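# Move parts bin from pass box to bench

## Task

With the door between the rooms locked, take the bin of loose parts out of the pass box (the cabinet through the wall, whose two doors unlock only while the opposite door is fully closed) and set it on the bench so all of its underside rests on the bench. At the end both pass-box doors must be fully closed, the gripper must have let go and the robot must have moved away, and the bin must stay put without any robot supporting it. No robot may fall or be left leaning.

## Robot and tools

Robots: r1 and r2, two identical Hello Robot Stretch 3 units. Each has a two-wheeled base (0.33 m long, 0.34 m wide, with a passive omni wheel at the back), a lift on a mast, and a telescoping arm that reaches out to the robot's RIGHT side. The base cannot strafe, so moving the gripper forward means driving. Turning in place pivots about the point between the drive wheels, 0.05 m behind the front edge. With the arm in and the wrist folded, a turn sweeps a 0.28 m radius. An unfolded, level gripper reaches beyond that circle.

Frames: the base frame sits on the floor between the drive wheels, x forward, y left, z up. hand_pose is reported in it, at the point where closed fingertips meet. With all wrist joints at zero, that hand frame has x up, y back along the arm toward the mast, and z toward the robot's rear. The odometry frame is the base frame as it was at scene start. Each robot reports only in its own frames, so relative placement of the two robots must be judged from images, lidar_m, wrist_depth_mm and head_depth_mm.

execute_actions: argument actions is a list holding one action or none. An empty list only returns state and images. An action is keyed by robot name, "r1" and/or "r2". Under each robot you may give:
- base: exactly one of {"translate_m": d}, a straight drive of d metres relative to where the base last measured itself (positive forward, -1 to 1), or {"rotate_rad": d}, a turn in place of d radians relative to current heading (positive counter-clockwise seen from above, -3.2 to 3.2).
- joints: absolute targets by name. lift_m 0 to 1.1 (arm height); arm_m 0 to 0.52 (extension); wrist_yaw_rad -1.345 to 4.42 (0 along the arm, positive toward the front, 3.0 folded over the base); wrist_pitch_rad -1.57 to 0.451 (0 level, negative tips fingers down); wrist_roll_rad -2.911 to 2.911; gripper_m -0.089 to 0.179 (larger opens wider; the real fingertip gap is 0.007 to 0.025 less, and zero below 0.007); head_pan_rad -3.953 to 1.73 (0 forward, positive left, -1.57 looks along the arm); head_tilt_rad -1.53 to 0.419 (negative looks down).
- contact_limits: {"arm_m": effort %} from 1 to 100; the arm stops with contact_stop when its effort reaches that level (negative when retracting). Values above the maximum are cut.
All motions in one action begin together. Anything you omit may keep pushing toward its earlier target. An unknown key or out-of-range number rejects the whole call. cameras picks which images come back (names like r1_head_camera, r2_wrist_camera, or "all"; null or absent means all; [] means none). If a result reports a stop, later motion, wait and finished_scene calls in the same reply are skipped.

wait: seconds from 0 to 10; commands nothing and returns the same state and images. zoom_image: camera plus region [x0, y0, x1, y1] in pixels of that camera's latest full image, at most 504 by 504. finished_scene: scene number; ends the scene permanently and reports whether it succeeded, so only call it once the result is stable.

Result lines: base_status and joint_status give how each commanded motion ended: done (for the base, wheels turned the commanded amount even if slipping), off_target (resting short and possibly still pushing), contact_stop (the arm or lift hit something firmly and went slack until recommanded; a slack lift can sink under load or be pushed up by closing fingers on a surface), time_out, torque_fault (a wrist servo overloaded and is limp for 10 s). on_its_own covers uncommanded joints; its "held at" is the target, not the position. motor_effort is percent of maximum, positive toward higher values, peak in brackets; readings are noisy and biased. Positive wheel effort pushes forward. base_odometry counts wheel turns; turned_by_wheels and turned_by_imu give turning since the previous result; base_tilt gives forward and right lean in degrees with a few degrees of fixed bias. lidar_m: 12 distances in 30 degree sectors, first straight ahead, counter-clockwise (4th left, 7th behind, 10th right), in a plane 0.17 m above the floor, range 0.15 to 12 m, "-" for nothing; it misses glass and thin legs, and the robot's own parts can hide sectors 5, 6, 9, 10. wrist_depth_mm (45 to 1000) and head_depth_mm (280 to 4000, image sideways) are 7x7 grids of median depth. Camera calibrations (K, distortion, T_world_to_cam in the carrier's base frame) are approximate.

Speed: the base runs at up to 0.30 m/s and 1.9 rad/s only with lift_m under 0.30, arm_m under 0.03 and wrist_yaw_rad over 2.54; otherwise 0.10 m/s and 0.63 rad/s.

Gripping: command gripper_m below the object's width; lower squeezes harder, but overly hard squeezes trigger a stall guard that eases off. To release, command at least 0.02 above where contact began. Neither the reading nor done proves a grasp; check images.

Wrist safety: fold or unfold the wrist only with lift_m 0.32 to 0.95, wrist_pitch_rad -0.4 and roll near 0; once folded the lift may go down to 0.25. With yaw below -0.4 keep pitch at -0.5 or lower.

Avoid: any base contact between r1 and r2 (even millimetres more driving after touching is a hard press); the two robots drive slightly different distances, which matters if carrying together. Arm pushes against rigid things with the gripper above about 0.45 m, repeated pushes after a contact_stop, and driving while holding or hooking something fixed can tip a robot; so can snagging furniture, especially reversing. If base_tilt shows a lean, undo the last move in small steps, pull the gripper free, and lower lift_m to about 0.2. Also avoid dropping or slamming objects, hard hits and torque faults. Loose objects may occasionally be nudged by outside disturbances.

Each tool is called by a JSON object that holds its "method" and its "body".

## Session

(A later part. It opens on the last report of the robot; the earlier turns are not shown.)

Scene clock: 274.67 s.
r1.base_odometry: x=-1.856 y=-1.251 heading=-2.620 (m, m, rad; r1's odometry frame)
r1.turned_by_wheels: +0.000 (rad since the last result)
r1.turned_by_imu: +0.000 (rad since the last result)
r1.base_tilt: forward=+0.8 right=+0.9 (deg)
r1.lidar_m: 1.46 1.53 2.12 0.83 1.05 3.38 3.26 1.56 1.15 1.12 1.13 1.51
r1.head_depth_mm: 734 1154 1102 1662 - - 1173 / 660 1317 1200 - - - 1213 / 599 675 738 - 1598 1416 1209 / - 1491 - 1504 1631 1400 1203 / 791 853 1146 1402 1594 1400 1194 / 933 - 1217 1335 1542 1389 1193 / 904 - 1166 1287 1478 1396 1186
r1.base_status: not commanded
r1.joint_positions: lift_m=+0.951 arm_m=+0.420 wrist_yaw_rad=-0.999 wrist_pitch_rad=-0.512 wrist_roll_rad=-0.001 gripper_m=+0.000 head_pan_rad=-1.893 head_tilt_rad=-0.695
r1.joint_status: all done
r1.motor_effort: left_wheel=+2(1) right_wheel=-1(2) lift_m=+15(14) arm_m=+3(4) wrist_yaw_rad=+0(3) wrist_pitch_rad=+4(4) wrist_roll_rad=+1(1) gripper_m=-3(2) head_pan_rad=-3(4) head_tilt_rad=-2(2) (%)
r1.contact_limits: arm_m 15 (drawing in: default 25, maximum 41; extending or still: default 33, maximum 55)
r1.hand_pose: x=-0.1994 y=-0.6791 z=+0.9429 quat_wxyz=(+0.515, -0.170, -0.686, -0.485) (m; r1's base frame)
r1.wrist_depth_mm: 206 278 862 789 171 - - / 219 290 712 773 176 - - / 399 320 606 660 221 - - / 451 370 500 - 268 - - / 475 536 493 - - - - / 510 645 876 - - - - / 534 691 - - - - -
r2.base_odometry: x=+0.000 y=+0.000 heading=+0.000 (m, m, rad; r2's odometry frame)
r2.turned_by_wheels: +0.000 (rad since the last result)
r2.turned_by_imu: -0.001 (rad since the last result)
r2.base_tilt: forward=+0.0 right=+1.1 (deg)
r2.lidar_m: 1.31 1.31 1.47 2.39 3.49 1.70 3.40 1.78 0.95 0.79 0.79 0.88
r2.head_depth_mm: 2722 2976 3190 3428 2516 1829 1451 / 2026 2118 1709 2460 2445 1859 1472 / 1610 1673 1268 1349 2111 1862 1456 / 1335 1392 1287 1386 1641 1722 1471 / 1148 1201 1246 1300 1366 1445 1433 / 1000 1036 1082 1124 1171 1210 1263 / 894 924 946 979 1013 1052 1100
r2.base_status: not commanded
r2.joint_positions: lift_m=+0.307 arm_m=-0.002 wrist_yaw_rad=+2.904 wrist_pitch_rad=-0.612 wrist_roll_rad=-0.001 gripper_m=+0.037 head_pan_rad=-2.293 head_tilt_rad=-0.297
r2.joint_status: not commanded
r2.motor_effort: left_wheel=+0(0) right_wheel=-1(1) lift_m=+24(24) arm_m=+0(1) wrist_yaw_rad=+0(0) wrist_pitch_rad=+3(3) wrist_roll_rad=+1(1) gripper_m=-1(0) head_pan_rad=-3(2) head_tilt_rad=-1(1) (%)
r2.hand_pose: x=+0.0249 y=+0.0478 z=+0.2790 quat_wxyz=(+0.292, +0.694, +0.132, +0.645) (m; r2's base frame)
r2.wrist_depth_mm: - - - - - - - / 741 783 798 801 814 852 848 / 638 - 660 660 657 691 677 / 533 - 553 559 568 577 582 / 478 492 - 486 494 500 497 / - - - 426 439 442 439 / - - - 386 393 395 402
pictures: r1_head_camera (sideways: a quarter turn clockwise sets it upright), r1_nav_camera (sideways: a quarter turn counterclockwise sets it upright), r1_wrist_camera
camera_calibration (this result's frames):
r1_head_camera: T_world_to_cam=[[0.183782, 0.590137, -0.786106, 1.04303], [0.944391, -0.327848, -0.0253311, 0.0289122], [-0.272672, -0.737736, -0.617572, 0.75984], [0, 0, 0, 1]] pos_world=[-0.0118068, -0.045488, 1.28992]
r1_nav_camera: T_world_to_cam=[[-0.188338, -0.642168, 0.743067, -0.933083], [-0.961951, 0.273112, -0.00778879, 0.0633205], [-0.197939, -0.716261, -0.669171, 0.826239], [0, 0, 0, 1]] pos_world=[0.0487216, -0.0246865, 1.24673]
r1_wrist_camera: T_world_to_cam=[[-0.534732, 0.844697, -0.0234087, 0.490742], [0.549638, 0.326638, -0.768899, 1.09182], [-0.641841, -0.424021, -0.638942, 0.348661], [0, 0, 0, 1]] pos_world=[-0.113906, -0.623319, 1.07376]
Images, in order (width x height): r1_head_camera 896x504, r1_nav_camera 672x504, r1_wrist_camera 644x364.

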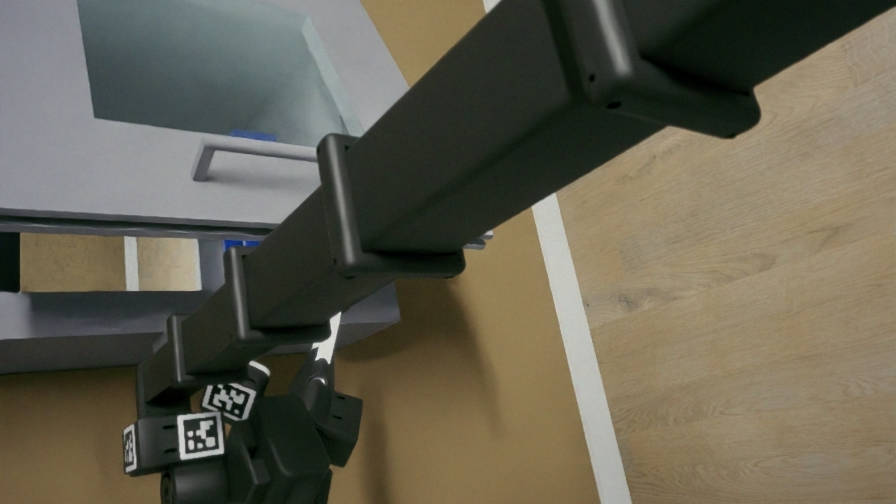

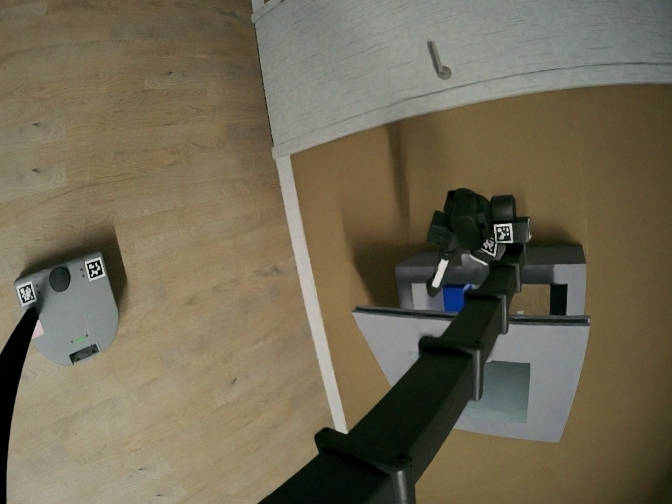

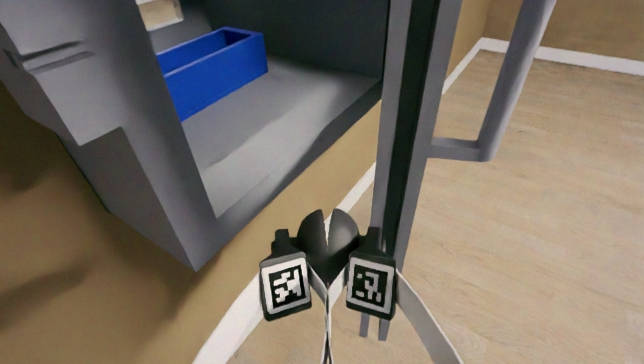

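{"method": "execute_actions", "body": {"actions": [{"r1":{"base":{"translate_m":-0.15},"joints":{"arm_m":0.45,"lift_m":0.99},"contact_limits":{"arm_m":15}}}], "cameras": ["r1_wrist_camera","r1_nav_camera"]}}

Scene clock: 283.00 s.
r1.base_odometry: x=-1.726 y=-1.176 heading=-2.620 (m, m, rad; r1's odometry frame)
r1.turned_by_wheels: +0.000 (rad since the last result)
r1.turned_by_imu: +0.000 (rad since the last result)
r1.base_tilt: forward=+0.8 right=+0.9 (deg)
r1.lidar_m: 1.61 1.68 2.34 0.84 3.33 3.23 3.11 1.55 1.15 1.11 1.16 1.59
r1.head_depth_mm: 811 944 1391 - - 1349 1212 / 698 1086 - - 1656 1400 1210 / 617 1329 - 1576 1685 1413 1209 / 555 - - 831 1639 1404 1198 / 506 - 660 789 1590 1398 1199 / - 1421 998 1332 1541 1399 1200 / 725 - 1141 1278 1482 1398 1191
r1.base_status: done
r1.joint_positions: lift_m=+0.989 arm_m=+0.450 wrist_yaw_rad=-0.998 wrist_pitch_rad=-0.518 wrist_roll_rad=-0.001 gripper_m=+0.000 head_pan_rad=-1.893 head_tilt_rad=-0.695
r1.joint_status: all done
r1.motor_effort: left_wheel=+2(10) right_wheel=+0(10) lift_m=+50(56) arm_m=+2(5) wrist_yaw_rad=-2(7) wrist_pitch_rad=+5(9) wrist_roll_rad=+1(1) gripper_m=-3(3) head_pan_rad=-3(3) head_tilt_rad=-1(2) (%)
r1.contact_limits: arm_m 15 (drawing in: default 25, maximum 41; extending or still: default 33, maximum 55)
r1.hand_pose: x=-0.1985 y=-0.7088 z=+0.9801 quat_wxyz=(+0.514, -0.167, -0.686, -0.487) (m; r1's base frame)
r1.wrist_depth_mm: - 843 726 590 472 69 48 / - 786 736 666 516 67 48 / 653 581 661 664 476 66 47 / 574 548 554 602 171 65 - / 472 477 481 - 161 64 - / 262 412 437 - 111 63 - / 291 367 - - 189 62 -
r2.base_odometry: x=+0.000 y=+0.000 heading=+0.000 (m, m, rad; r2's odometry frame)
r2.turned_by_wheels: +0.000 (rad since the last result)
r2.turned_by_imu: -0.002 (rad since the last result)
r2.base_tilt: forward=+0.1 right=+1.0 (deg)
r2.lidar_m: 1.32 1.31 1.47 2.39 3.49 1.70 3.41 1.79 0.95 0.79 0.79 0.88
r2.head_depth_mm: 2644 2995 3154 3411 2552 1862 1449 / 1998 2096 1705 2491 2487 1869 1456 / 1623 1685 1267 1359 2083 1870 1467 / 1352 1387 1280 1385 1635 1724 1478 / 1146 1197 1251 1310 1365 1448 1428 / 1003 1041 1081 1126 1165 1222 1273 / 886 917 942 979 1021 1052 1102
r2.base_status: not commanded
r2.joint_positions: lift_m=+0.307 arm_m=-0.002 wrist_yaw_rad=+2.904 wrist_pitch_rad=-0.612 wrist_roll_rad=-0.001 gripper_m=+0.037 head_pan_rad=-2.293 head_tilt_rad=-0.297
r2.joint_status: not commanded
r2.motor_effort: left_wheel=+0(0) right_wheel=-1(0) lift_m=+24(24) arm_m=+0(1) wrist_yaw_rad=+1(0) wrist_pitch_rad=+4(4) wrist_roll_rad=+0(0) gripper_m=+0(0) head_pan_rad=-2(2) head_tilt_rad=-1(1) (%)
r2.hand_pose: x=+0.0249 y=+0.0478 z=+0.2790 quat_wxyz=(+0.292, +0.694, +0.132, +0.645) (m; r2's base frame)
r2.wrist_depth_mm: - - - - - - - / 712 809 783 794 806 812 848 / 650 - 653 670 670 677 708 / 553 - 568 568 559 571 580 / 475 491 - 476 509 496 507 / - - - 426 441 448 443 / - - - 387 386 403 399
pictures: r1_nav_camera (sideways: a quarter turn counterclockwise sets it upright), r1_wrist_camera
camera_calibration (this result's frames):
r1_nav_camera: T_world_to_cam=[[-0.188372, -0.642158, 0.743068, -0.933083], [-0.961936, 0.273164, -0.00778878, 0.0633204], [-0.197978, -0.716251, -0.669171, 0.826239], [0, 0, 0, 1]] pos_world=[0.0487202, -0.0246888, 1.24673]
r1_wrist_camera: T_world_to_cam=[[-0.535506, 0.844207, -0.0233981, 0.516738], [0.553463, 0.329882, -0.764759, 1.12869], [-0.637896, -0.422483, -0.643892, 0.367166], [0, 0, 0, 1]] pos_world=[-0.113757, -0.653447, 1.11168]
Images, in order (width x height): r1_nav_camera 672x504, r1_wrist_camera 644x364.

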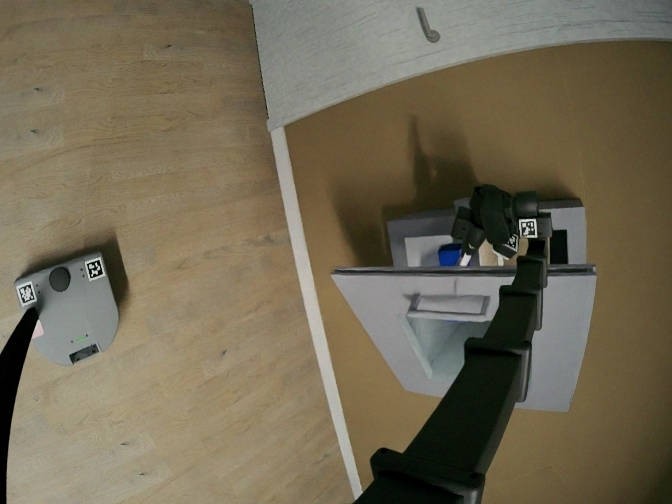

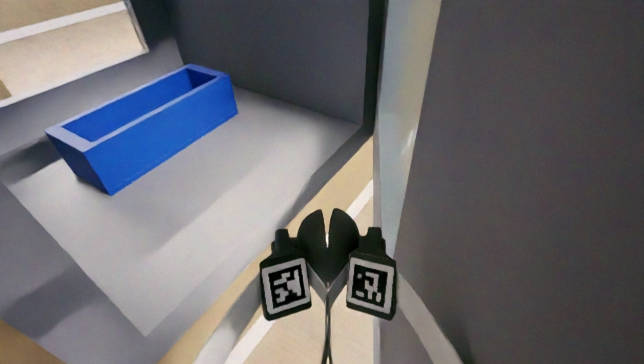

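{"method": "execute_actions", "body": {"actions": [{"r1":{"base":{"translate_m":-0.1},"joints":{"arm_m":0.33},"contact_limits":{"arm_m":25}}}], "cameras": ["r1_nav_camera"]}}

{"method": "execute_actions", "body": {"actions": [{"r1":{"base":{"translate_m":-0.15},"joints":{"arm_m":0.3},"contact_limits":{"arm_m":25}}}], "cameras": ["r1_nav_camera"]}}

Scene clock: 292.07 s.
r1.base_odometry: x=-1.640 y=-1.126 heading=-2.620 (m, m, rad; r1's odometry frame)
r1.turned_by_wheels: +0.000 (rad since the last result)
r1.turned_by_imu: +0.000 (rad since the last result)
r1.base_tilt: forward=+0.8 right=+0.9 (deg)
r1.lidar_m: 1.71 1.78 0.86 0.88 3.31 3.13 3.02 1.55 1.15 1.11 1.16 1.58
r1.head_depth_mm: 1081 1254 1410 - - 1353 1210 / 560 927 - - 1654 1402 1211 / 397 476 - 692 1641 1408 1205 / 1256 432 - 620 705 1413 1202 / - - 1074 1387 1592 1405 1203 / - - - 1330 1547 1396 1198 / 1197 - 939 1280 1476 1390 1196
r1.base_status: done
r1.joint_positions: lift_m=+0.989 arm_m=+0.330 wrist_yaw_rad=-0.998 wrist_pitch_rad=-0.518 wrist_roll_rad=-0.001 gripper_m=+0.000 head_pan_rad=-1.893 head_tilt_rad=-0.695
r1.joint_status: all done
r1.motor_effort: left_wheel=+2(21) right_wheel=+0(33) lift_m=+50(51) arm_m=-3(5) wrist_yaw_rad=-2(23) wrist_pitch_rad=+6(6) wrist_roll_rad=+1(1) gripper_m=-2(4) head_pan_rad=-1(3) head_tilt_rad=-1(3) (%)
r1.contact_limits: arm_m 25 (drawing in: default 25, maximum 41; extending or still: default 33, maximum 55)
r1.hand_pose: x=-0.1985 y=-0.5892 z=+0.9801 quat_wxyz=(+0.514, -0.167, -0.686, -0.487) (m; r1's base frame)
r1.wrist_depth_mm: - 744 582 565 - 115 85 / 774 773 664 630 - 119 88 / 586 645 683 660 - 124 90 / 547 566 596 - - 129 93 / 482 487 997 - 343 135 96 / 417 747 - - 207 141 99 / 400 822 - - 305 148 102
r2.base_odometry: x=+0.000 y=+0.000 heading=+0.000 (m, m, rad; r2's odometry frame)
r2.turned_by_wheels: +0.000 (rad since the last result)
r2.turned_by_imu: -0.002 (rad since the last result)
r2.base_tilt: forward=-0.2 right=+1.0 (deg)
r2.lidar_m: 1.32 1.31 1.47 2.38 3.49 1.71 3.40 1.78 0.95 0.79 0.79 0.89
r2.head_depth_mm: 2667 2956 3149 3368 2524 1840 1461 / 1982 2140 1712 2473 2454 1855 1450 / 1615 1665 1268 1367 2099 1876 1468 / 1350 1396 1285 1375 1637 1702 1473 / 1153 1188 1247 1305 1366 1442 1431 / 1003 1040 1078 1124 1168 1217 1273 / 891 915 953 976 1016 1060 1093
r2.base_status: not commanded
r2.joint_positions: lift_m=+0.307 arm_m=-0.002 wrist_yaw_rad=+2.904 wrist_pitch_rad=-0.612 wrist_roll_rad=-0.001 gripper_m=+0.037 head_pan_rad=-2.293 head_tilt_rad=-0.297
r2.joint_status: not commanded
r2.motor_effort: left_wheel=+0(0) right_wheel=-1(1) lift_m=+24(24) arm_m=+1(1) wrist_yaw_rad=+0(0) wrist_pitch_rad=+3(3) wrist_roll_rad=+0(0) gripper_m=+0(0) head_pan_rad=-2(2) head_tilt_rad=-1(1) (%)
r2.hand_pose: x=+0.0249 y=+0.0478 z=+0.2790 quat_wxyz=(+0.292, +0.694, +0.132, +0.645) (m; r2's base frame)
r2.wrist_depth_mm: - - - - - - - / 726 790 808 798 811 832 858 / 630 - 667 656 661 677 685 / 548 - 558 564 564 581 578 / 473 486 - 505 503 508 501 / - - - 423 436 442 445 / - - - 391 389 391 393
pictures: r1_nav_camera (sideways: a quarter turn counterclockwise sets it upright)
camera_calibration (this result's frames):
r1_nav_camera: T_world_to_cam=[[-0.188409, -0.642147, 0.743068, -0.933083], [-0.96192, 0.273219, -0.00778879, 0.0633203], [-0.198018, -0.716239, -0.669171, 0.82624], [0, 0, 0, 1]] pos_world=[0.0487188, -0.0246912, 1.24673]
Images, in order (width x height): r1_nav_camera 672x504.

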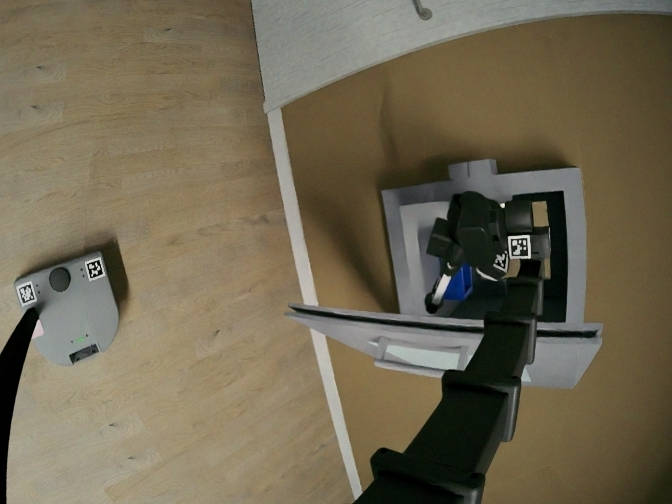

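Scene clock: 294.53 s.
r1.base_odometry: x=-1.510 y=-1.052 heading=-2.620 (m, m, rad; r1's odometry frame)
r1.turned_by_wheels: +0.000 (rad since the last result)
r1.turned_by_imu: +0.000 (rad since the last result)
r1.base_tilt: forward=+0.9 right=+0.9 (deg)
r1.lidar_m: 1.86 1.94 0.91 0.87 0.87 2.98 2.88 1.55 1.14 1.11 1.15 1.58
r1.head_depth_mm: 1103 1246 1385 - - 1352 1219 / 1065 1203 - - 1658 1403 1208 / 415 775 - - 1658 1409 1210 / 311 330 - 466 577 1338 1202 / 1220 - 1200 1394 1593 1403 1202 / - - - 1347 1553 1393 1194 / - - - 1277 1475 1396 1187
r1.base_status: done
r1.joint_positions: lift_m=+0.989 arm_m=+0.300 wrist_yaw_rad=-0.998 wrist_pitch_rad=-0.518 wrist_roll_rad=-0.001 gripper_m=+0.000 head_pan_rad=-1.893 head_tilt_rad=-0.695
r1.joint_status: all done
r1.motor_effort: left_wheel=+2(12) right_wheel=-2(11) lift_m=+51(50) arm_m=-2(5) wrist_yaw_rad=-2(14) wrist_pitch_rad=+5(6) wrist_roll_rad=+1(1) gripper_m=-3(3) head_pan_rad=-2(3) head_tilt_rad=-2(1) (%)
r1.contact_limits: arm_m 25 (drawing in: default 25, maximum 41; extending or still: default 33, maximum 55)
r1.hand_pose: x=-0.1985 y=-0.5591 z=+0.9802 quat_wxyz=(+0.514, -0.167, -0.686, -0.487) (m; r1's base frame)
r1.wrist_depth_mm: 633 466 424 - - - - / 744 561 468 - - - 64 / 582 639 534 - - - 66 / 562 573 589 - - - 69 / 481 509 - 444 - - 73 / 430 809 - - - 104 77 / 539 866 - - 277 112 81
r2.base_odometry: x=+0.000 y=+0.000 heading=+0.000 (m, m, rad; r2's odometry frame)
r2.turned_by_wheels: +0.000 (rad since the last result)
r2.turned_by_imu: -0.001 (rad since the last result)
r2.base_tilt: forward=-0.1 right=+1.0 (deg)
r2.lidar_m: 1.31 1.31 1.47 2.39 3.48 1.70 3.40 1.78 0.95 0.79 0.79 0.88
r2.head_depth_mm: 2699 2956 3158 3346 2503 1843 1455 / 2011 2089 1710 2503 2469 1873 1462 / 1625 1668 1259 1361 2107 1866 1462 / 1339 1395 1288 1381 1636 1713 1467 / 1150 1204 1247 1308 1372 1440 1422 / 999 1035 1080 1124 1166 1210 1273 / 894 922 948 981 1014 1063 1106
r2.base_status: not commanded
r2.joint_positions: lift_m=+0.307 arm_m=-0.002 wrist_yaw_rad=+2.904 wrist_pitch_rad=-0.612 wrist_roll_rad=-0.001 gripper_m=+0.037 head_pan_rad=-2.293 head_tilt_rad=-0.297
r2.joint_status: not commanded
r2.motor_effort: left_wheel=+0(0) right_wheel=-1(0) lift_m=+24(24) arm_m=+1(1) wrist_yaw_rad=+0(0) wrist_pitch_rad=+3(3) wrist_roll_rad=+1(1) gripper_m=+0(0) head_pan_rad=-2(2) head_tilt_rad=-1(1) (%)
r2.hand_pose: x=+0.0249 y=+0.0478 z=+0.2790 quat_wxyz=(+0.292, +0.694, +0.132, +0.645) (m; r2's base frame)
r2.wrist_depth_mm: - - - - - - - / 746 813 764 791 815 807 843 / 641 - 644 650 667 666 689 / 552 - 554 561 562 570 578 / 469 486 - 487 497 495 506 / - - - 426 437 443 442 / - - - 389 389 397 398
pictures: r1_nav_camera (sideways: a quarter turn counterclockwise sets it upright)
camera_calibration (this result's frames):
r1_nav_camera: T_world_to_cam=[[-0.188429, -0.642141, 0.743068, -0.933083], [-0.961912, 0.27325, -0.00778878, 0.0633202], [-0.198041, -0.716233, -0.669171, 0.82624], [0, 0, 0, 1]] pos_world=[0.048718, -0.0246926, 1.24673]
Images, in order (width x height): r1_nav_camera 672x504.

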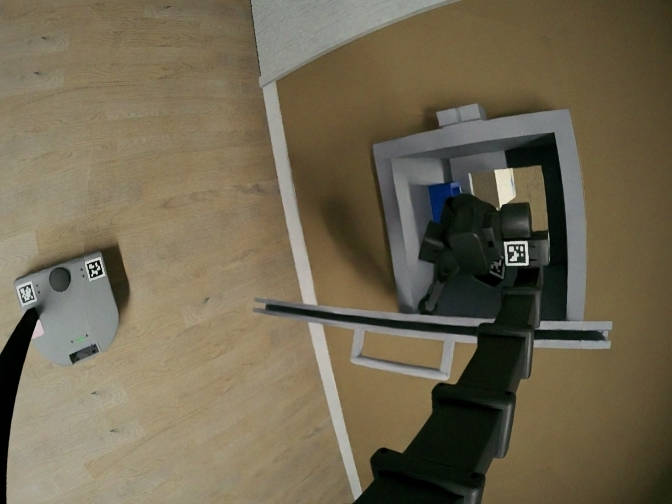

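{"method": "execute_actions", "body": {"actions": [{"r1":{"base":{"translate_m":0.1},"joints":{"arm_m":0.15,"wrist_yaw_rad":0,"head_pan_rad":-1.57,"head_tilt_rad":-0.5}}}], "cameras": ["r1_nav_camera","r1_head_camera"]}}

Scene clock: 304.67 s.
r1.base_odometry: x=-1.596 y=-1.102 heading=-2.620 (m, m, rad; r1's odometry frame)
r1.turned_by_wheels: +0.000 (rad since the last result)
r1.turned_by_imu: +0.000 (rad since the last result)
r1.base_tilt: forward=+0.8 right=+0.9 (deg)
r1.lidar_m: 1.76 1.84 0.88 1.12 3.31 3.07 2.98 1.55 1.15 1.11 1.16 1.58
r1.head_depth_mm: 920 1243 1323 - 1361 1505 1341 / 919 1366 - - - 1497 1329 / 917 - 3382 - - 1498 1340 / 916 1329 1484 - - 1511 1334 / 915 812 880 991 1342 1488 1328 / 922 1000 1081 1200 1340 1483 1330 / 920 995 1090 1201 1341 1486 1327
r1.base_status: done
r1.joint_positions: lift_m=+0.989 arm_m=+0.150 wrist_yaw_rad=-0.001 wrist_pitch_rad=-0.518 wrist_roll_rad=-0.001 gripper_m=+0.000 head_pan_rad=-1.577 head_tilt_rad=-0.507
r1.joint_status: all done
r1.motor_effort: left_wheel=+2(7) right_wheel=+0(5) lift_m=+50(50) arm_m=-4(4) wrist_yaw_rad=+1(2) wrist_pitch_rad=+5(5) wrist_roll_rad=+1(1) gripper_m=-3(3) head_pan_rad=+2(17) head_tilt_rad=+2(12) (%)
r1.hand_pose: x=-0.0218 y=-0.5060 z=+0.9802 quat_wxyz=(+0.684, +0.181, -0.683, -0.182) (m; r1's base frame)
r1.wrist_depth_mm: 673 702 489 996 996 794 557 / 754 785 782 776 781 776 556 / 850 869 873 635 656 649 590 / 977 981 984 980 992 981 574 / - - - - - - 492 / - - - - - - 439 / - - - - - - 388
r2.base_odometry: x=+0.000 y=+0.000 heading=+0.000 (m, m, rad; r2's odometry frame)
r2.turned_by_wheels: +0.000 (rad since the last result)
r2.turned_by_imu: -0.001 (rad since the last result)
r2.base_tilt: forward=-0.1 right=+1.2 (deg)
r2.lidar_m: 1.31 1.31 1.47 2.39 3.49 1.70 3.40 1.78 0.95 0.79 0.79 0.88
r2.head_depth_mm: 2639 2945 3194 3394 2546 1849 1466 / 2011 2127 1701 2527 2458 1842 1467 / 1620 1664 1257 1365 2094 1863 1465 / 1353 1400 1287 1373 1635 1716 1468 / 1144 1199 1254 1300 1379 1441 1431 / 1004 1037 1081 1115 1168 1214 1276 / 888 916 949 977 1016 1058 1097
r2.base_status: not commanded
r2.joint_positions: lift_m=+0.307 arm_m=-0.002 wrist_yaw_rad=+2.904 wrist_pitch_rad=-0.612 wrist_roll_rad=-0.001 gripper_m=+0.037 head_pan_rad=-2.293 head_tilt_rad=-0.297
r2.joint_status: not commanded
r2.motor_effort: left_wheel=+0(0) right_wheel=-1(1) lift_m=+24(24) arm_m=+0(1) wrist_yaw_rad=+0(1) wrist_pitch_rad=+3(3) wrist_roll_rad=+0(1) gripper_m=+0(0) head_pan_rad=-2(2) head_tilt_rad=-1(1) (%)
r2.hand_pose: x=+0.0249 y=+0.0478 z=+0.2790 quat_wxyz=(+0.292, +0.694, +0.132, +0.645) (m; r2's base frame)
r2.wrist_depth_mm: - - - - - - - / 747 788 787 783 789 820 832 / 645 - 658 674 666 681 681 / 543 - 568 566 574 567 573 / 481 495 - 487 491 498 499 / - - - 427 439 443 446 / - - - 393 387 402 392
pictures: r1_head_camera (sideways: a quarter turn clockwise sets it upright), r1_nav_camera (sideways: a quarter turn counterclockwise sets it upright)
camera_calibration (this result's frames):
r1_head_camera: T_world_to_cam=[[-0.00964013, 0.460517, -0.887598, 1.17654], [0.999485, -0.0227418, -0.0226545, 0.0250973], [-0.0306184, -0.887359, -0.460061, 0.553433], [0, 0, 0, 1]] pos_world=[0.00320285, -0.0501538, 1.29948]
r1_nav_camera: T_world_to_cam=[[0.0214299, -0.518527, 0.854793, -1.08001], [-0.999203, -0.0399104, 0.000840226, 0.0523145], [0.0336795, -0.854129, -0.518969, 0.629425], [0, 0, 0, 1]] pos_world=[0.0542187, -0.020317, 1.24979]
Images, in order (width x height): r1_head_camera 896x504, r1_nav_camera 672x504.

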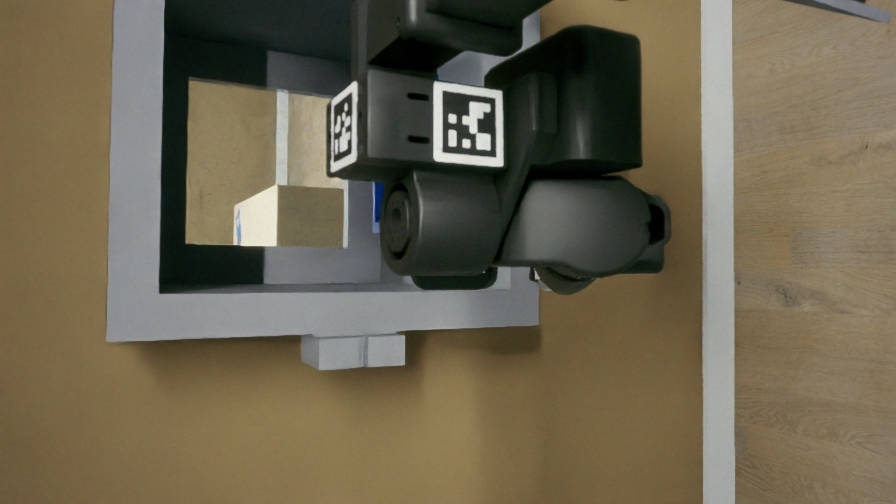

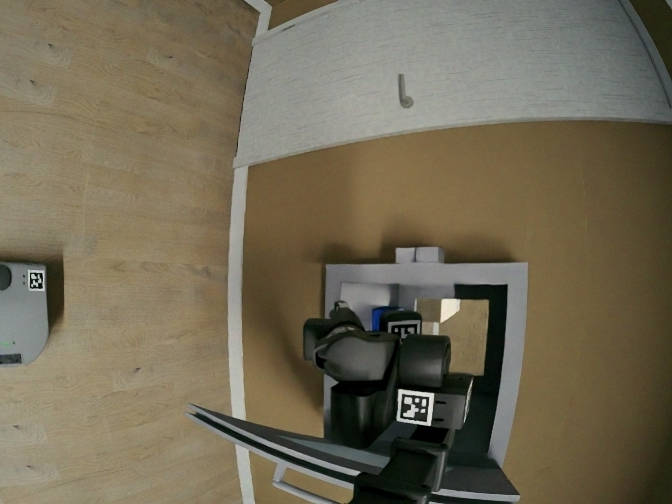

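{"method": "execute_actions", "body": {"actions": [{"r1":{"joints":{"arm_m":0.0,"lift_m":0.6,"head_tilt_rad":-0.45}}}], "cameras": ["r1_head_camera"]}}

Scene clock: 314.10 s.
r1.base_odometry: x=-1.596 y=-1.102 heading=-2.620 (m, m, rad; r1's odometry frame)
r1.turned_by_wheels: +0.000 (rad since the last result)
r1.turned_by_imu: +0.000 (rad since the last result)
r1.base_tilt: forward=+0.8 right=+0.9 (deg)
r1.lidar_m: 1.76 1.84 0.87 1.12 3.32 3.06 2.97 1.54 1.15 1.11 1.16 1.58
r1.head_depth_mm: 937 975 1317 1238 1309 1453 1393 / 930 972 - 1235 1304 1446 1386 / 931 973 - 1226 1300 1446 1384 / 929 968 1453 1290 1292 1442 1378 / 930 819 876 943 1294 1436 1379 / 923 996 1078 1175 1292 1431 1377 / 923 997 1074 1171 1282 1427 1370
r1.base_status: not commanded
r1.joint_positions: lift_m=+0.601 arm_m=+0.003 wrist_yaw_rad=-0.001 wrist_pitch_rad=-0.517 wrist_roll_rad=-0.001 gripper_m=+0.000 head_pan_rad=-1.577 head_tilt_rad=-0.458
r1.joint_status: all done
joint sent to its limit — the command would take r1.arm_m past its lower limit, so that joint was sent only as far as its limit.
r1.motor_effort: left_wheel=+2(1) right_wheel=+0(0) lift_m=+15(45) arm_m=-4(4) wrist_yaw_rad=+1(1) wrist_pitch_rad=+5(5) wrist_roll_rad=+1(1) gripper_m=-3(3) head_pan_rad=+2(2) head_tilt_rad=+3(8) (%)
r1.hand_pose: x=-0.0217 y=-0.3586 z=+0.5917 quat_wxyz=(+0.684, +0.181, -0.683, -0.181) (m; r1's base frame)
r1.wrist_depth_mm: 822 835 814 828 841 833 829 / 922 934 940 928 925 914 902 / - - - - - - - / - - - - - - - / 980 990 958 992 939 923 905 / 842 833 825 - 797 798 796 / 749 738 741 724 712 691 689
r2.base_odometry: x=+0.000 y=+0.000 heading=+0.000 (m, m, rad; r2's odometry frame)
r2.turned_by_wheels: +0.000 (rad since the last result)
r2.turned_by_imu: -0.002 (rad since the last result)
r2.base_tilt: forward=-0.2 right=+1.1 (deg)
r2.lidar_m: 1.32 1.31 1.47 2.39 3.49 1.70 3.38 1.79 0.95 0.79 0.79 0.89
r2.head_depth_mm: 2679 2952 3153 3362 2529 1852 1452 / 2002 2127 1720 2477 2451 1870 1460 / 1619 1687 1270 1363 2126 1860 1479 / 1335 1401 1279 1388 1637 1699 1472 / 1153 1191 1243 1305 1359 1434 1428 / 1006 1041 1079 1117 1174 1225 1271 / 892 912 945 983 1022 1057 1103
r2.base_status: not commanded
r2.joint_positions: lift_m=+0.307 arm_m=-0.002 wrist_yaw_rad=+2.904 wrist_pitch_rad=-0.612 wrist_roll_rad=-0.001 gripper_m=+0.037 head_pan_rad=-2.293 head_tilt_rad=-0.297
r2.joint_status: not commanded
r2.motor_effort: left_wheel=+0(0) right_wheel=-1(1) lift_m=+24(24) arm_m=+1(1) wrist_yaw_rad=+0(1) wrist_pitch_rad=+4(3) wrist_roll_rad=+0(0) gripper_m=+0(0) head_pan_rad=-2(2) head_tilt_rad=-1(1) (%)
r2.hand_pose: x=+0.0249 y=+0.0478 z=+0.2790 quat_wxyz=(+0.292, +0.694, +0.132, +0.645) (m; r2's base frame)
r2.wrist_depth_mm: - - - - - - - / 745 784 760 796 812 824 836 / 627 - 648 651 665 686 678 / 550 - 552 564 569 586 582 / 478 493 - 489 492 496 498 / - - - 428 437 439 451 / - - - 391 391 397 397
pictures: r1_head_camera (sideways: a quarter turn clockwise sets it upright)
camera_calibration (this result's frames):
r1_head_camera: T_world_to_cam=[[-0.00993791, 0.416149, -0.909242, 1.20478], [0.999479, -0.0237924, -0.0218137, 0.024004], [-0.0307107, -0.908985, -0.415696, 0.495703], [0, 0, 0, 1]] pos_world=[0.00320488, -0.0502101, 1.30202]
Images, in order (width x height): r1_head_camera 896x504.

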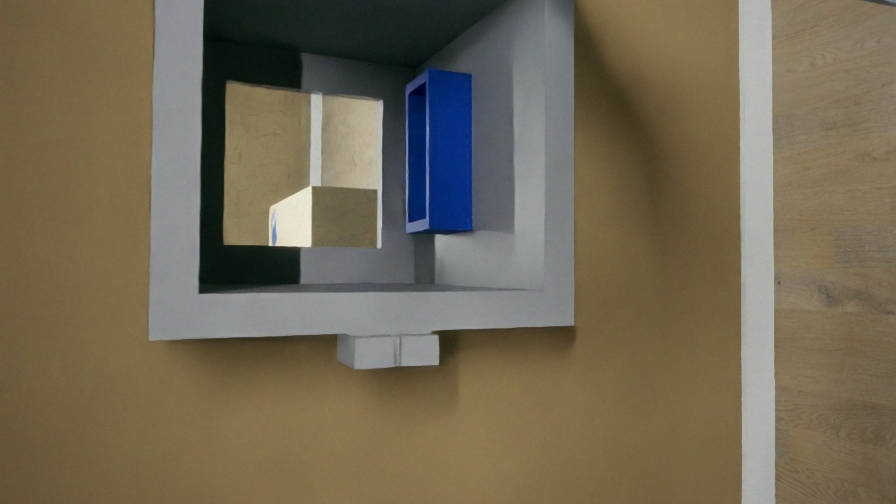

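{"method": "execute_actions", "body": {"actions": [{"r1":{"base":{"rotate_rad":-0.6},"joints":{"wrist_roll_rad":1.57,"wrist_pitch_rad":-1.25,"gripper_m":0.11}}}], "cameras": []}}

{"method": "execute_actions", "body": {"actions": [{"r1":{"base":{"translate_m":0.85},"joints":{"lift_m":0.99}}}], "cameras": []}}

{"method": "execute_actions", "body": {"actions": [{"r1":{"base":{"rotate_rad":0.6}}}], "cameras": []}}

{"method": "execute_actions", "body": {"actions": [{"r1":{"base":{"translate_m":-0.8}}}], "cameras": ["r1_head_camera","r1_nav_camera"]}}

Scene clock: 330.53 s.
r1.base_odometry: x=-1.596 y=-1.102 heading=+3.064 (m, m, rad; r1's odometry frame)
r1.turned_by_wheels: -0.600 (rad since the last result)
r1.turned_by_imu: -0.607 (rad since the last result)
r1.base_tilt: forward=+0.8 right=+0.9 (deg)
r1.lidar_m: 1.47 1.76 1.80 0.88 0.87 0.90 3.14 2.97 1.68 1.17 1.11 1.14
r1.head_depth_mm: 1447 1595 1766 1995 2132 1720 1381 / 1334 1448 1604 1788 1996 1707 1384 / 1239 1339 1460 1598 1794 1713 1375 / 1152 1229 1341 1444 1548 1658 1342 / 1073 910 961 1047 1138 1560 1342 / 1012 963 1107 1187 1352 1480 1374 / 951 988 1380 1226 1071 1364 1370
r1.base_status: done
r1.joint_positions: lift_m=+0.601 arm_m=+0.003 wrist_yaw_rad=-0.001 wrist_pitch_rad=-1.247 wrist_roll_rad=+1.564 gripper_m=+0.110 head_pan_rad=-1.577 head_tilt_rad=-0.458
r1.joint_status: all done
r1.motor_effort: left_wheel=+3(9) right_wheel=-2(4) lift_m=+15(15) arm_m=-4(4) wrist_yaw_rad=+1(1) wrist_pitch_rad=-1(4) wrist_roll_rad=+4(7) gripper_m=+0(79) head_pan_rad=+2(1) head_tilt_rad=+1(3) (%)
r1.hand_pose: x=-0.0216 y=-0.2062 z=+0.4887 quat_wxyz=(+0.003, +0.001, -0.812, -0.584) (m; r1's base frame)
r1.wrist_depth_mm: 868 774 694 629 582 - - / 885 814 726 655 611 - - / 947 836 740 674 630 - - / 954 855 768 712 640 - - / 957 907 792 731 668 593 555 / 902 953 804 745 685 594 573 / 849 985 861 779 697 641 577
r2.base_odometry: x=+0.000 y=+0.000 heading=+0.000 (m, m, rad; r2's odometry frame)
r2.turned_by_wheels: +0.000 (rad since the last result)
r2.turned_by_imu: -0.001 (rad since the last result)
r2.base_tilt: forward=+0.0 right=+1.2 (deg)
r2.lidar_m: 1.32 1.31 1.47 2.40 3.49 1.70 3.39 1.79 0.95 0.79 0.79 0.88
r2.head_depth_mm: 2667 2994 3162 3377 2553 1857 1454 / 2015 2119 1711 2501 2447 1855 1462 / 1623 1679 1261 1358 2120 1869 1477 / 1346 1384 1282 1381 1628 1721 1467 / 1154 1199 1248 1313 1377 1445 1420 / 1003 1043 1076 1124 1177 1218 1275 / 888 919 951 979 1018 1055 1091
r2.base_status: not commanded
r2.joint_positions: lift_m=+0.307 arm_m=-0.002 wrist_yaw_rad=+2.904 wrist_pitch_rad=-0.612 wrist_roll_rad=-0.001 gripper_m=+0.037 head_pan_rad=-2.293 head_tilt_rad=-0.297
r2.joint_status: not commanded
r2.motor_effort: left_wheel=-1(0) right_wheel=-1(1) lift_m=+24(24) arm_m=+1(1) wrist_yaw_rad=+0(0) wrist_pitch_rad=+4(3) wrist_roll_rad=+0(0) gripper_m=-1(0) head_pan_rad=-2(2) head_tilt_rad=-1(1) (%)
r2.hand_pose: x=+0.0249 y=+0.0478 z=+0.2790 quat_wxyz=(+0.292, +0.694, +0.132, +0.645) (m; r2's base frame)
r2.wrist_depth_mm: - - - - - - - / 725 802 785 803 803 830 872 / 625 - 638 667 677 682 692 / 551 - 571 571 568 573 592 / 470 494 - 485 496 507 498 / - - - 426 436 439 446 / - - - 393 393 397 398
pictures: none
No camera images: the call's "cameras" was empty. Leave "cameras" out to get every camera's image.

Scene clock: 340.00 s.
r1.base_odometry: x=-2.444 y=-1.035 heading=+3.064 (m, m, rad; r1's odometry frame)
r1.turned_by_wheels: +0.000 (rad since the last result)
r1.turned_by_imu: +0.001 (rad since the last result)
r1.base_tilt: forward=+0.8 right=+0.9 (deg)
r1.lidar_m: 0.85 1.05 1.08 1.42 1.96 1.36 3.88 3.19 0.97 0.69 0.63 0.65
r1.head_depth_mm: 821 680 708 717 809 - - / 757 757 792 842 902 - - / 700 758 827 900 995 - - / 652 700 763 834 919 988 1117 / 610 653 707 766 836 922 1026 / 574 612 657 711 770 840 930 / 540 577 615 660 712 769 827
r1.base_status: done
r1.joint_positions: lift_m=+0.989 arm_m=+0.003 wrist_yaw_rad=-0.001 wrist_pitch_rad=-1.247 wrist_roll_rad=+1.564 gripper_m=+0.110 head_pan_rad=-1.577 head_tilt_rad=-0.458
r1.joint_status: all done
r1.motor_effort: left_wheel=+3(9) right_wheel=-1(1) lift_m=+51(51) arm_m=-4(3) wrist_yaw_rad=-1(0) wrist_pitch_rad=-1(1) wrist_roll_rad=+4(4) gripper_m=+0(0) head_pan_rad=+1(3) head_tilt_rad=+3(3) (%)
r1.hand_pose: x=-0.0216 y=-0.2062 z=+0.8773 quat_wxyz=(+0.003, +0.001, -0.812, -0.584) (m; r1's base frame)
r1.wrist_depth_mm: 762 - - - 959 864 823 / 699 909 - - 966 - 820 / 635 822 - - - - 853 / 572 739 999 - - 953 900 / 530 647 907 - - 981 888 / 495 575 789 - - 968 917 / 459 545 692 930 - - 940
r2.base_odometry: x=+0.000 y=+0.000 heading=+0.000 (m, m, rad; r2's odometry frame)
r2.turned_by_wheels: +0.000 (rad since the last result)
r2.turned_by_imu: -0.002 (rad since the last result)
r2.base_tilt: forward=-0.1 right=+1.0 (deg)
r2.lidar_m: 1.32 1.31 1.47 2.39 3.48 1.71 3.41 1.78 0.95 0.79 0.79 0.88
r2.head_depth_mm: 2655 2996 3147 3385 2521 1857 1450 / 2006 2110 1697 2453 2461 1854 1464 / 1628 1660 1271 1364 2125 1867 1463 / 1348 1398 1287 1376 1621 1704 1471 / 1148 1200 1248 1322 1372 1440 1433 / 1003 1036 1079 1121 1164 1215 1274 / 890 919 945 981 1012 1063 1099
r2.base_status: not commanded
r2.joint_positions: lift_m=+0.307 arm_m=-0.002 wrist_yaw_rad=+2.904 wrist_pitch_rad=-0.612 wrist_roll_rad=-0.001 gripper_m=+0.037 head_pan_rad=-2.293 head_tilt_rad=-0.297
r2.joint_status: not commanded
r2.motor_effort: left_wheel=+0(0) right_wheel=-1(1) lift_m=+24(24) arm_m=+0(1) wrist_yaw_rad=+0(0) wrist_pitch_rad=+3(4) wrist_roll_rad=+0(1) gripper_m=+0(0) head_pan_rad=-2(2) head_tilt_rad=-1(1) (%)
r2.hand_pose: x=+0.0249 y=+0.0478 z=+0.2790 quat_wxyz=(+0.292, +0.694, +0.132, +0.645) (m; r2's base frame)
r2.wrist_depth_mm: - - - - - - - / 754 786 779 818 834 834 822 / 635 - 641 675 678 676 692 / 546 - 563 562 563 579 580 / 478 492 - 484 498 497 502 / - - - 423 447 443 449 / - - - 389 392 391 400
pictures: none
No camera images: the call's "cameras" was empty. Leave "cameras" out to get every camera's image.

Scene clock: 341.90 s.
r1.base_odometry: x=-2.444 y=-1.035 heading=-2.620 (m, m, rad; r1's odometry frame)
r1.turned_by_wheels: +0.600 (rad since the last result)
r1.turned_by_imu: +0.606 (rad since the last result)
r1.base_tilt: forward=+0.8 right=+0.9 (deg)
r1.lidar_m: 1.05 1.10 1.53 1.45 1.36 3.80 2.37 0.90 0.67 0.62 0.66 0.92
r1.head_depth_mm: 530 569 616 673 716 - - / 511 558 609 671 737 - - / 505 544 588 636 698 - - / 509 548 594 646 708 764 900 / 508 547 592 646 699 786 880 / 507 546 590 643 707 784 877 / 506 545 589 641 705 778 876
r1.base_status: done
r1.joint_positions: lift_m=+0.989 arm_m=+0.003 wrist_yaw_rad=-0.001 wrist_pitch_rad=-1.247 wrist_roll_rad=+1.564 gripper_m=+0.110 head_pan_rad=-1.577 head_tilt_rad=-0.458
r1.joint_status: not commanded
r1.motor_effort: left_wheel=-2(6) right_wheel=+3(5) lift_m=+51(51) arm_m=-4(3) wrist_yaw_rad=+0(0) wrist_pitch_rad=-1(1) wrist_roll_rad=+4(4) gripper_m=+0(0) head_pan_rad=+2(2) head_tilt_rad=+2(3) (%)
r1.hand_pose: x=-0.0216 y=-0.2062 z=+0.8773 quat_wxyz=(+0.003, +0.001, -0.812, -0.584) (m; r1's base frame)
r1.wrist_depth_mm: 447 582 855 - 963 866 826 / 445 585 847 - 982 - 819 / 436 563 825 - - - 853 / 443 571 864 - - 930 870 / 450 581 913 - - 968 914 / 455 537 927 - - 960 931 / 449 624 928 - - - 951
r2.base_odometry: x=+0.000 y=+0.000 heading=+0.000 (m, m, rad; r2's odometry frame)
r2.turned_by_wheels: +0.000 (rad since the last result)
r2.turned_by_imu: +0.000 (rad since the last result)
r2.base_tilt: forward=-0.1 right=+1.0 (deg)
r2.lidar_m: 1.31 1.31 1.47 2.39 3.50 1.70 3.40 1.78 0.95 0.79 0.79 0.88
r2.head_depth_mm: 2670 3013 3193 3373 2549 1856 1455 / 2008 2104 1712 2502 2445 1870 1455 / 1610 1686 1267 1361 2124 1854 1467 / 1339 1400 1282 1374 1630 1706 1475 / 1147 1202 1245 1306 1380 1447 1429 / 1002 1038 1085 1118 1170 1223 1274 / 885 922 946 987 1017 1059 1101
r2.base_status: not commanded
r2.joint_positions: lift_m=+0.307 arm_m=-0.002 wrist_yaw_rad=+2.904 wrist_pitch_rad=-0.612 wrist_roll_rad=-0.001 gripper_m=+0.037 head_pan_rad=-2.293 head_tilt_rad=-0.297
r2.joint_status: not commanded
r2.motor_effort: left_wheel=-1(1) right_wheel=-1(1) lift_m=+24(24) arm_m=+1(0) wrist_yaw_rad=+0(0) wrist_pitch_rad=+4(3) wrist_roll_rad=+0(0) gripper_m=+0(0) head_pan_rad=-2(2) head_tilt_rad=-1(1) (%)
r2.hand_pose: x=+0.0249 y=+0.0478 z=+0.2790 quat_wxyz=(+0.292, +0.694, +0.132, +0.645) (m; r2's base frame)
r2.wrist_depth_mm: - - - - - - - / 742 785 786 811 795 841 835 / 631 - 656 666 666 684 676 / 547 - 555 561 557 572 579 / 478 492 - 493 506 499 516 / - - - 422 438 440 436 / - - - 389 392 391 397
pictures: none
No camera images: the call's "cameras" was empty. Leave "cameras" out to get every camera's image.

Scene clock: 350.90 s.
r1.base_odometry: x=-1.750 y=-0.637 heading=-2.620 (m, m, rad; r1's odometry frame)
r1.turned_by_wheels: +0.000 (rad since the last result)
r1.turned_by_imu: -0.002 (rad since the last result)
r1.base_tilt: forward=+0.8 right=+0.9 (deg)
r1.lidar_m: 1.84 1.93 1.36 1.33 3.80 2.98 2.32 0.88 0.65 0.63 0.66 0.91
r1.head_depth_mm: 515 359 951 1008 1022 - - / 515 358 - 3236 876 - - / 513 357 - 3024 870 - - / 512 357 3027 2866 822 771 598 / 511 355 937 1009 939 717 599 / 510 354 613 617 619 622 584 / 508 354 391 423 458 501 582
r1.base_status: done
r1.joint_positions: lift_m=+0.989 arm_m=+0.003 wrist_yaw_rad=-0.001 wrist_pitch_rad=-1.248 wrist_roll_rad=+1.565 gripper_m=+0.110 head_pan_rad=-1.577 head_tilt_rad=-0.457
r1.joint_status: not commanded
r1.motor_effort: left_wheel=-1(8) right_wheel=+3(2) lift_m=+51(51) arm_m=-3(4) wrist_yaw_rad=+0(1) wrist_pitch_rad=-1(1) wrist_roll_rad=+3(4) gripper_m=+0(0) head_pan_rad=+3(2) head_tilt_rad=+4(3) (%)
r1.hand_pose: x=-0.0216 y=-0.2061 z=+0.8773 quat_wxyz=(+0.003, +0.001, -0.811, -0.584) (m; r1's base frame)
r1.wrist_depth_mm: 366 341 813 - 949 867 804 / 383 351 823 - 985 - 824 / 399 363 837 - - - 814 / 416 373 847 - - 955 883 / 438 387 931 - - 976 899 / 420 403 944 - - 956 933 / 317 347 913 - - - 952
r2.base_odometry: x=+0.000 y=+0.000 heading=+0.000 (m, m, rad; r2's odometry frame)
r2.turned_by_wheels: +0.000 (rad since the last result)
r2.turned_by_imu: -0.002 (rad since the last result)
r2.base_tilt: forward=-0.2 right=+1.1 (deg)
r2.lidar_m: 1.32 1.31 1.47 2.38 3.47 1.71 3.40 1.78 0.95 0.79 0.79 0.88
r2.head_depth_mm: 2632 2998 3173 3313 2553 1852 1456 / 2015 2114 1700 2504 2501 1866 1464 / 1620 1680 1258 1362 2092 1872 1456 / 1342 1391 1287 1390 1627 1718 1487 / 1146 1195 1250 1306 1375 1451 1428 / 1004 1042 1084 1118 1164 1208 1278 / 890 916 945 981 1012 1053 1103
r2.base_status: not commanded
r2.joint_positions: lift_m=+0.307 arm_m=-0.002 wrist_yaw_rad=+2.904 wrist_pitch_rad=-0.612 wrist_roll_rad=-0.001 gripper_m=+0.037 head_pan_rad=-2.293 head_tilt_rad=-0.297
r2.joint_status: not commanded
r2.motor_effort: left_wheel=+0(0) right_wheel=-1(1) lift_m=+24(24) arm_m=+1(1) wrist_yaw_rad=+0(0) wrist_pitch_rad=+4(4) wrist_roll_rad=+0(1) gripper_m=+0(0) head_pan_rad=-2(2) head_tilt_rad=-1(1) (%)
r2.hand_pose: x=+0.0249 y=+0.0478 z=+0.2790 quat_wxyz=(+0.292, +0.694, +0.132, +0.645) (m; r2's base frame)
r2.wrist_depth_mm: - - - - - - - / 725 789 780 774 799 814 848 / 629 - 651 680 674 696 679 / 553 - 567 563 581 587 589 / 473 493 - 494 498 492 509 / - - - 420 445 440 443 / - - - 392 398 396 395
pictures: r1_head_camera (sideways: a quarter turn clockwise sets it upright), r1_nav_camera (sideways: a quarter turn counterclockwise sets it upright)
camera_calibration (this result's frames):
r1_head_camera: T_world_to_cam=[[-0.0100139, 0.415786, -0.909407, 1.205], [0.999483, -0.0236238, -0.0218067, 0.0239949], [-0.0305506, -0.909156, -0.415335, 0.495232], [0, 0, 0, 1]] pos_world=[0.00321378, -0.0502106, 1.30204]
r1_nav_camera: T_world_to_cam=[[0.0218072, -0.475353, 0.879525, -1.11227], [-0.999193, -0.040036, 0.00313628, 0.0493251], [0.0337218, -0.878884, -0.475843, 0.573312], [0, 0, 0, 1]] pos_world=[0.0542078, -0.0228715, 1.25092]
Images, in order (width x height): r1_head_camera 896x504, r1_nav_camera 672x504.

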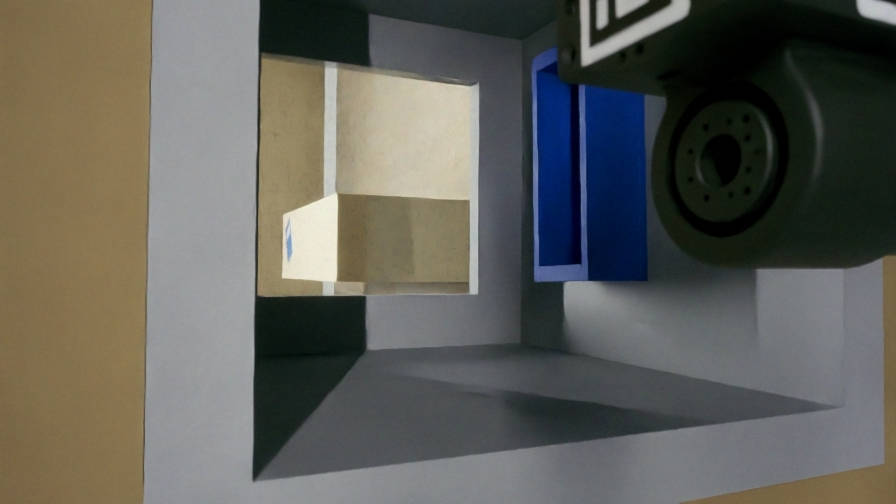

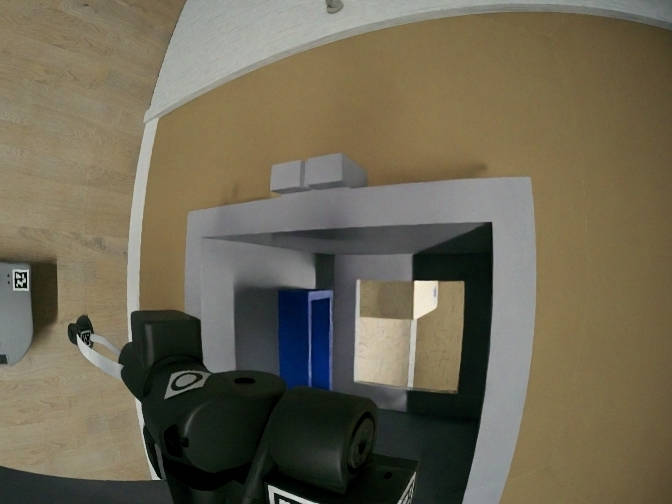

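{"method": "execute_actions", "body": {"actions": [{"r1":{"base":{"translate_m":-0.07},"joints":{"arm_m":0.5},"contact_limits":{"arm_m":15}}}], "cameras": ["r1_head_camera","r1_nav_camera","r1_wrist_camera"]}}

Scene clock: 360.40 s.
r1.base_odometry: x=-1.690 y=-0.602 heading=-2.620 (m, m, rad; r1's odometry frame)
r1.turned_by_wheels: +0.000 (rad since the last result)
r1.turned_by_imu: -0.001 (rad since the last result)
r1.base_tilt: forward=+0.8 right=+0.9 (deg)
r1.lidar_m: 1.91 2.00 1.38 1.33 3.82 2.91 2.32 0.88 0.65 0.63 0.66 0.92
r1.head_depth_mm: 514 357 849 - 868 726 602 / 513 357 938 1054 865 722 602 / 511 355 - 3048 868 722 600 / 511 355 3612 2846 863 722 600 / 510 354 - 1058 860 720 599 / 509 353 911 979 885 716 598 / 507 352 620 624 625 628 580
r1.base_status: done
r1.joint_positions: lift_m=+0.989 arm_m=+0.500 wrist_yaw_rad=-0.001 wrist_pitch_rad=-1.248 wrist_roll_rad=+1.566 gripper_m=+0.110 head_pan_rad=-1.577 head_tilt_rad=-0.457
r1.joint_status: all done
r1.motor_effort: left_wheel=-1(9) right_wheel=+2(3) lift_m=+51(51) arm_m=+3(5) wrist_yaw_rad=+0(1) wrist_pitch_rad=-1(0) wrist_roll_rad=+3(3) gripper_m=+0(0) head_pan_rad=+3(2) head_tilt_rad=+3(3) (%)
r1.contact_limits: arm_m 15 (drawing in: default 25, maximum 41; extending or still: default 33, maximum 55)
r1.hand_pose: x=-0.0216 y=-0.7028 z=+0.8773 quat_wxyz=(+0.002, +0.001, -0.811, -0.585) (m; r1's base frame)
r1.wrist_depth_mm: 298 328 241 255 243 230 213 / 298 339 243 255 250 236 219 / 312 346 244 247 256 242 226 / 318 353 262 281 263 249 231 / 331 372 267 291 274 253 235 / - 363 251 280 282 255 242 / 320 391 365 226 293 273 248
r2.base_odometry: x=+0.000 y=+0.000 heading=+0.000 (m, m, rad; r2's odometry frame)
r2.turned_by_wheels: +0.000 (rad since the last result)
r2.turned_by_imu: -0.002 (rad since the last result)
r2.base_tilt: forward=-0.2 right=+1.1 (deg)
r2.lidar_m: 1.31 1.31 1.47 2.39 3.49 1.70 3.40 1.78 0.95 0.79 0.79 0.89
r2.head_depth_mm: 2652 2990 3240 3316 2525 1861 1457 / 2007 2114 1694 2476 2455 1835 1456 / 1613 1668 1266 1351 2111 1859 1464 / 1345 1391 1289 1367 1619 1713 1470 / 1148 1201 1254 1304 1378 1445 1427 / 1003 1040 1077 1124 1174 1215 1270 / 888 917 949 979 1018 1053 1092
r2.base_status: not commanded
r2.joint_positions: lift_m=+0.307 arm_m=-0.002 wrist_yaw_rad=+2.904 wrist_pitch_rad=-0.612 wrist_roll_rad=-0.001 gripper_m=+0.037 head_pan_rad=-2.293 head_tilt_rad=-0.297
r2.joint_status: not commanded
r2.motor_effort: left_wheel=+0(0) right_wheel=-1(1) lift_m=+24(24) arm_m=+1(1) wrist_yaw_rad=+0(0) wrist_pitch_rad=+4(3) wrist_roll_rad=+0(1) gripper_m=+0(0) head_pan_rad=-2(2) head_tilt_rad=-1(1) (%)
r2.hand_pose: x=+0.0249 y=+0.0478 z=+0.2790 quat_wxyz=(+0.292, +0.694, +0.132, +0.645) (m; r2's base frame)
r2.wrist_depth_mm: - - - - - - - / 734 813 802 798 808 833 834 / 633 - 648 667 660 666 699 / 539 - 563 563 576 581 571 / 474 494 - 492 492 495 505 / - - - 421 444 444 450 / - - - 387 389 393 396
pictures: r1_head_camera (sideways: a quarter turn clockwise sets it upright), r1_nav_camera (sideways: a quarter turn counterclockwise sets it upright), r1_wrist_camera
camera_calibration (this result's frames):
r1_head_camera: T_world_to_cam=[[-0.0100139, 0.415786, -0.909407, 1.205], [0.999483, -0.0236238, -0.0218067, 0.0239949], [-0.0305506, -0.909155, -0.415335, 0.495233], [0, 0, 0, 1]] pos_world=[0.00321378, -0.0502106, 1.30204]
r1_nav_camera: T_world_to_cam=[[0.0218072, -0.475354, 0.879525, -1.11227], [-0.999193, -0.040036, 0.00313626, 0.0493252], [0.0337218, -0.878883, -0.475843, 0.573312], [0, 0, 0, 1]] pos_world=[0.0542078, -0.0228715, 1.25092]
r1_wrist_camera: T_world_to_cam=[[0.0219245, 0.946719, -0.321315, 0.949404], [0.983693, 0.0369589, 0.176017, -0.071778], [0.178514, -0.319934, -0.93047, 0.757404], [0, 0, 0, 1]] pos_world=[-0.0854145, -0.653846, 1.02243]
Images, in order (width x height): r1_head_camera 896x504, r1_nav_camera 672x504, r1_wrist_camera 644x364.

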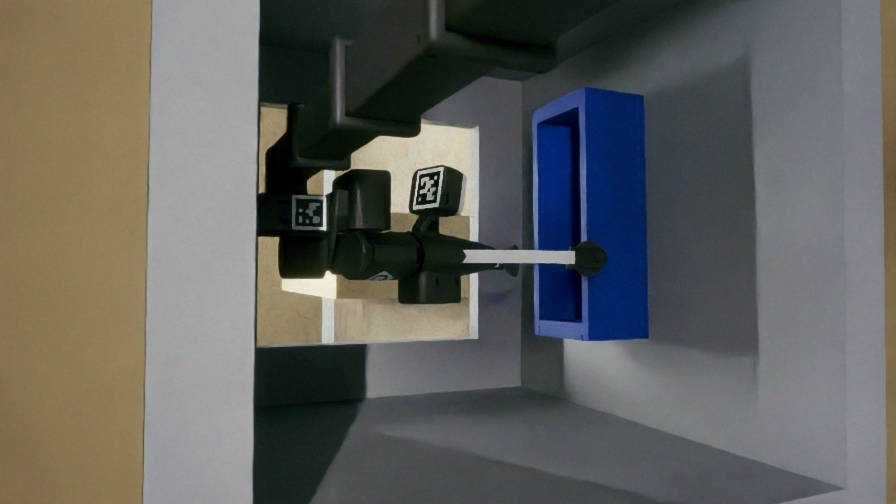

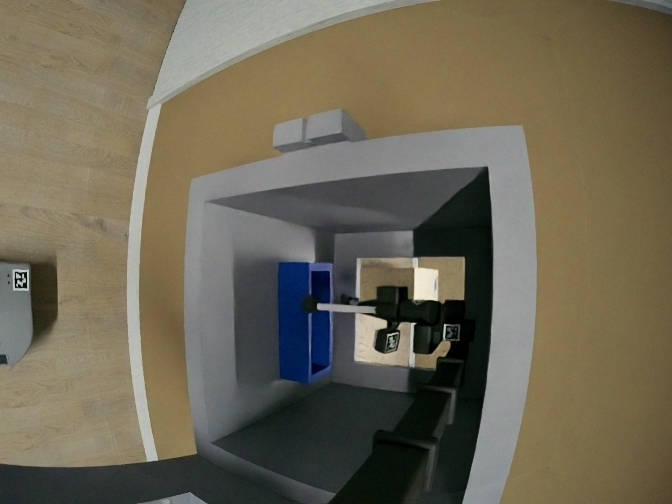

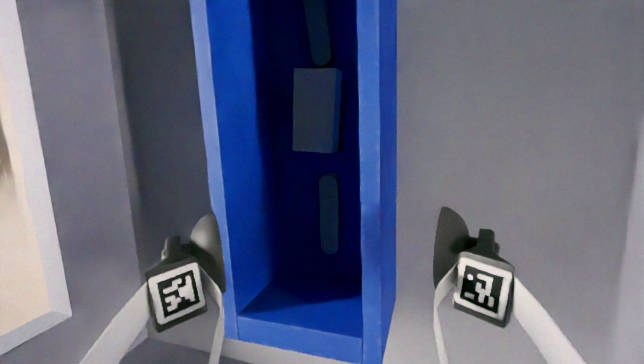

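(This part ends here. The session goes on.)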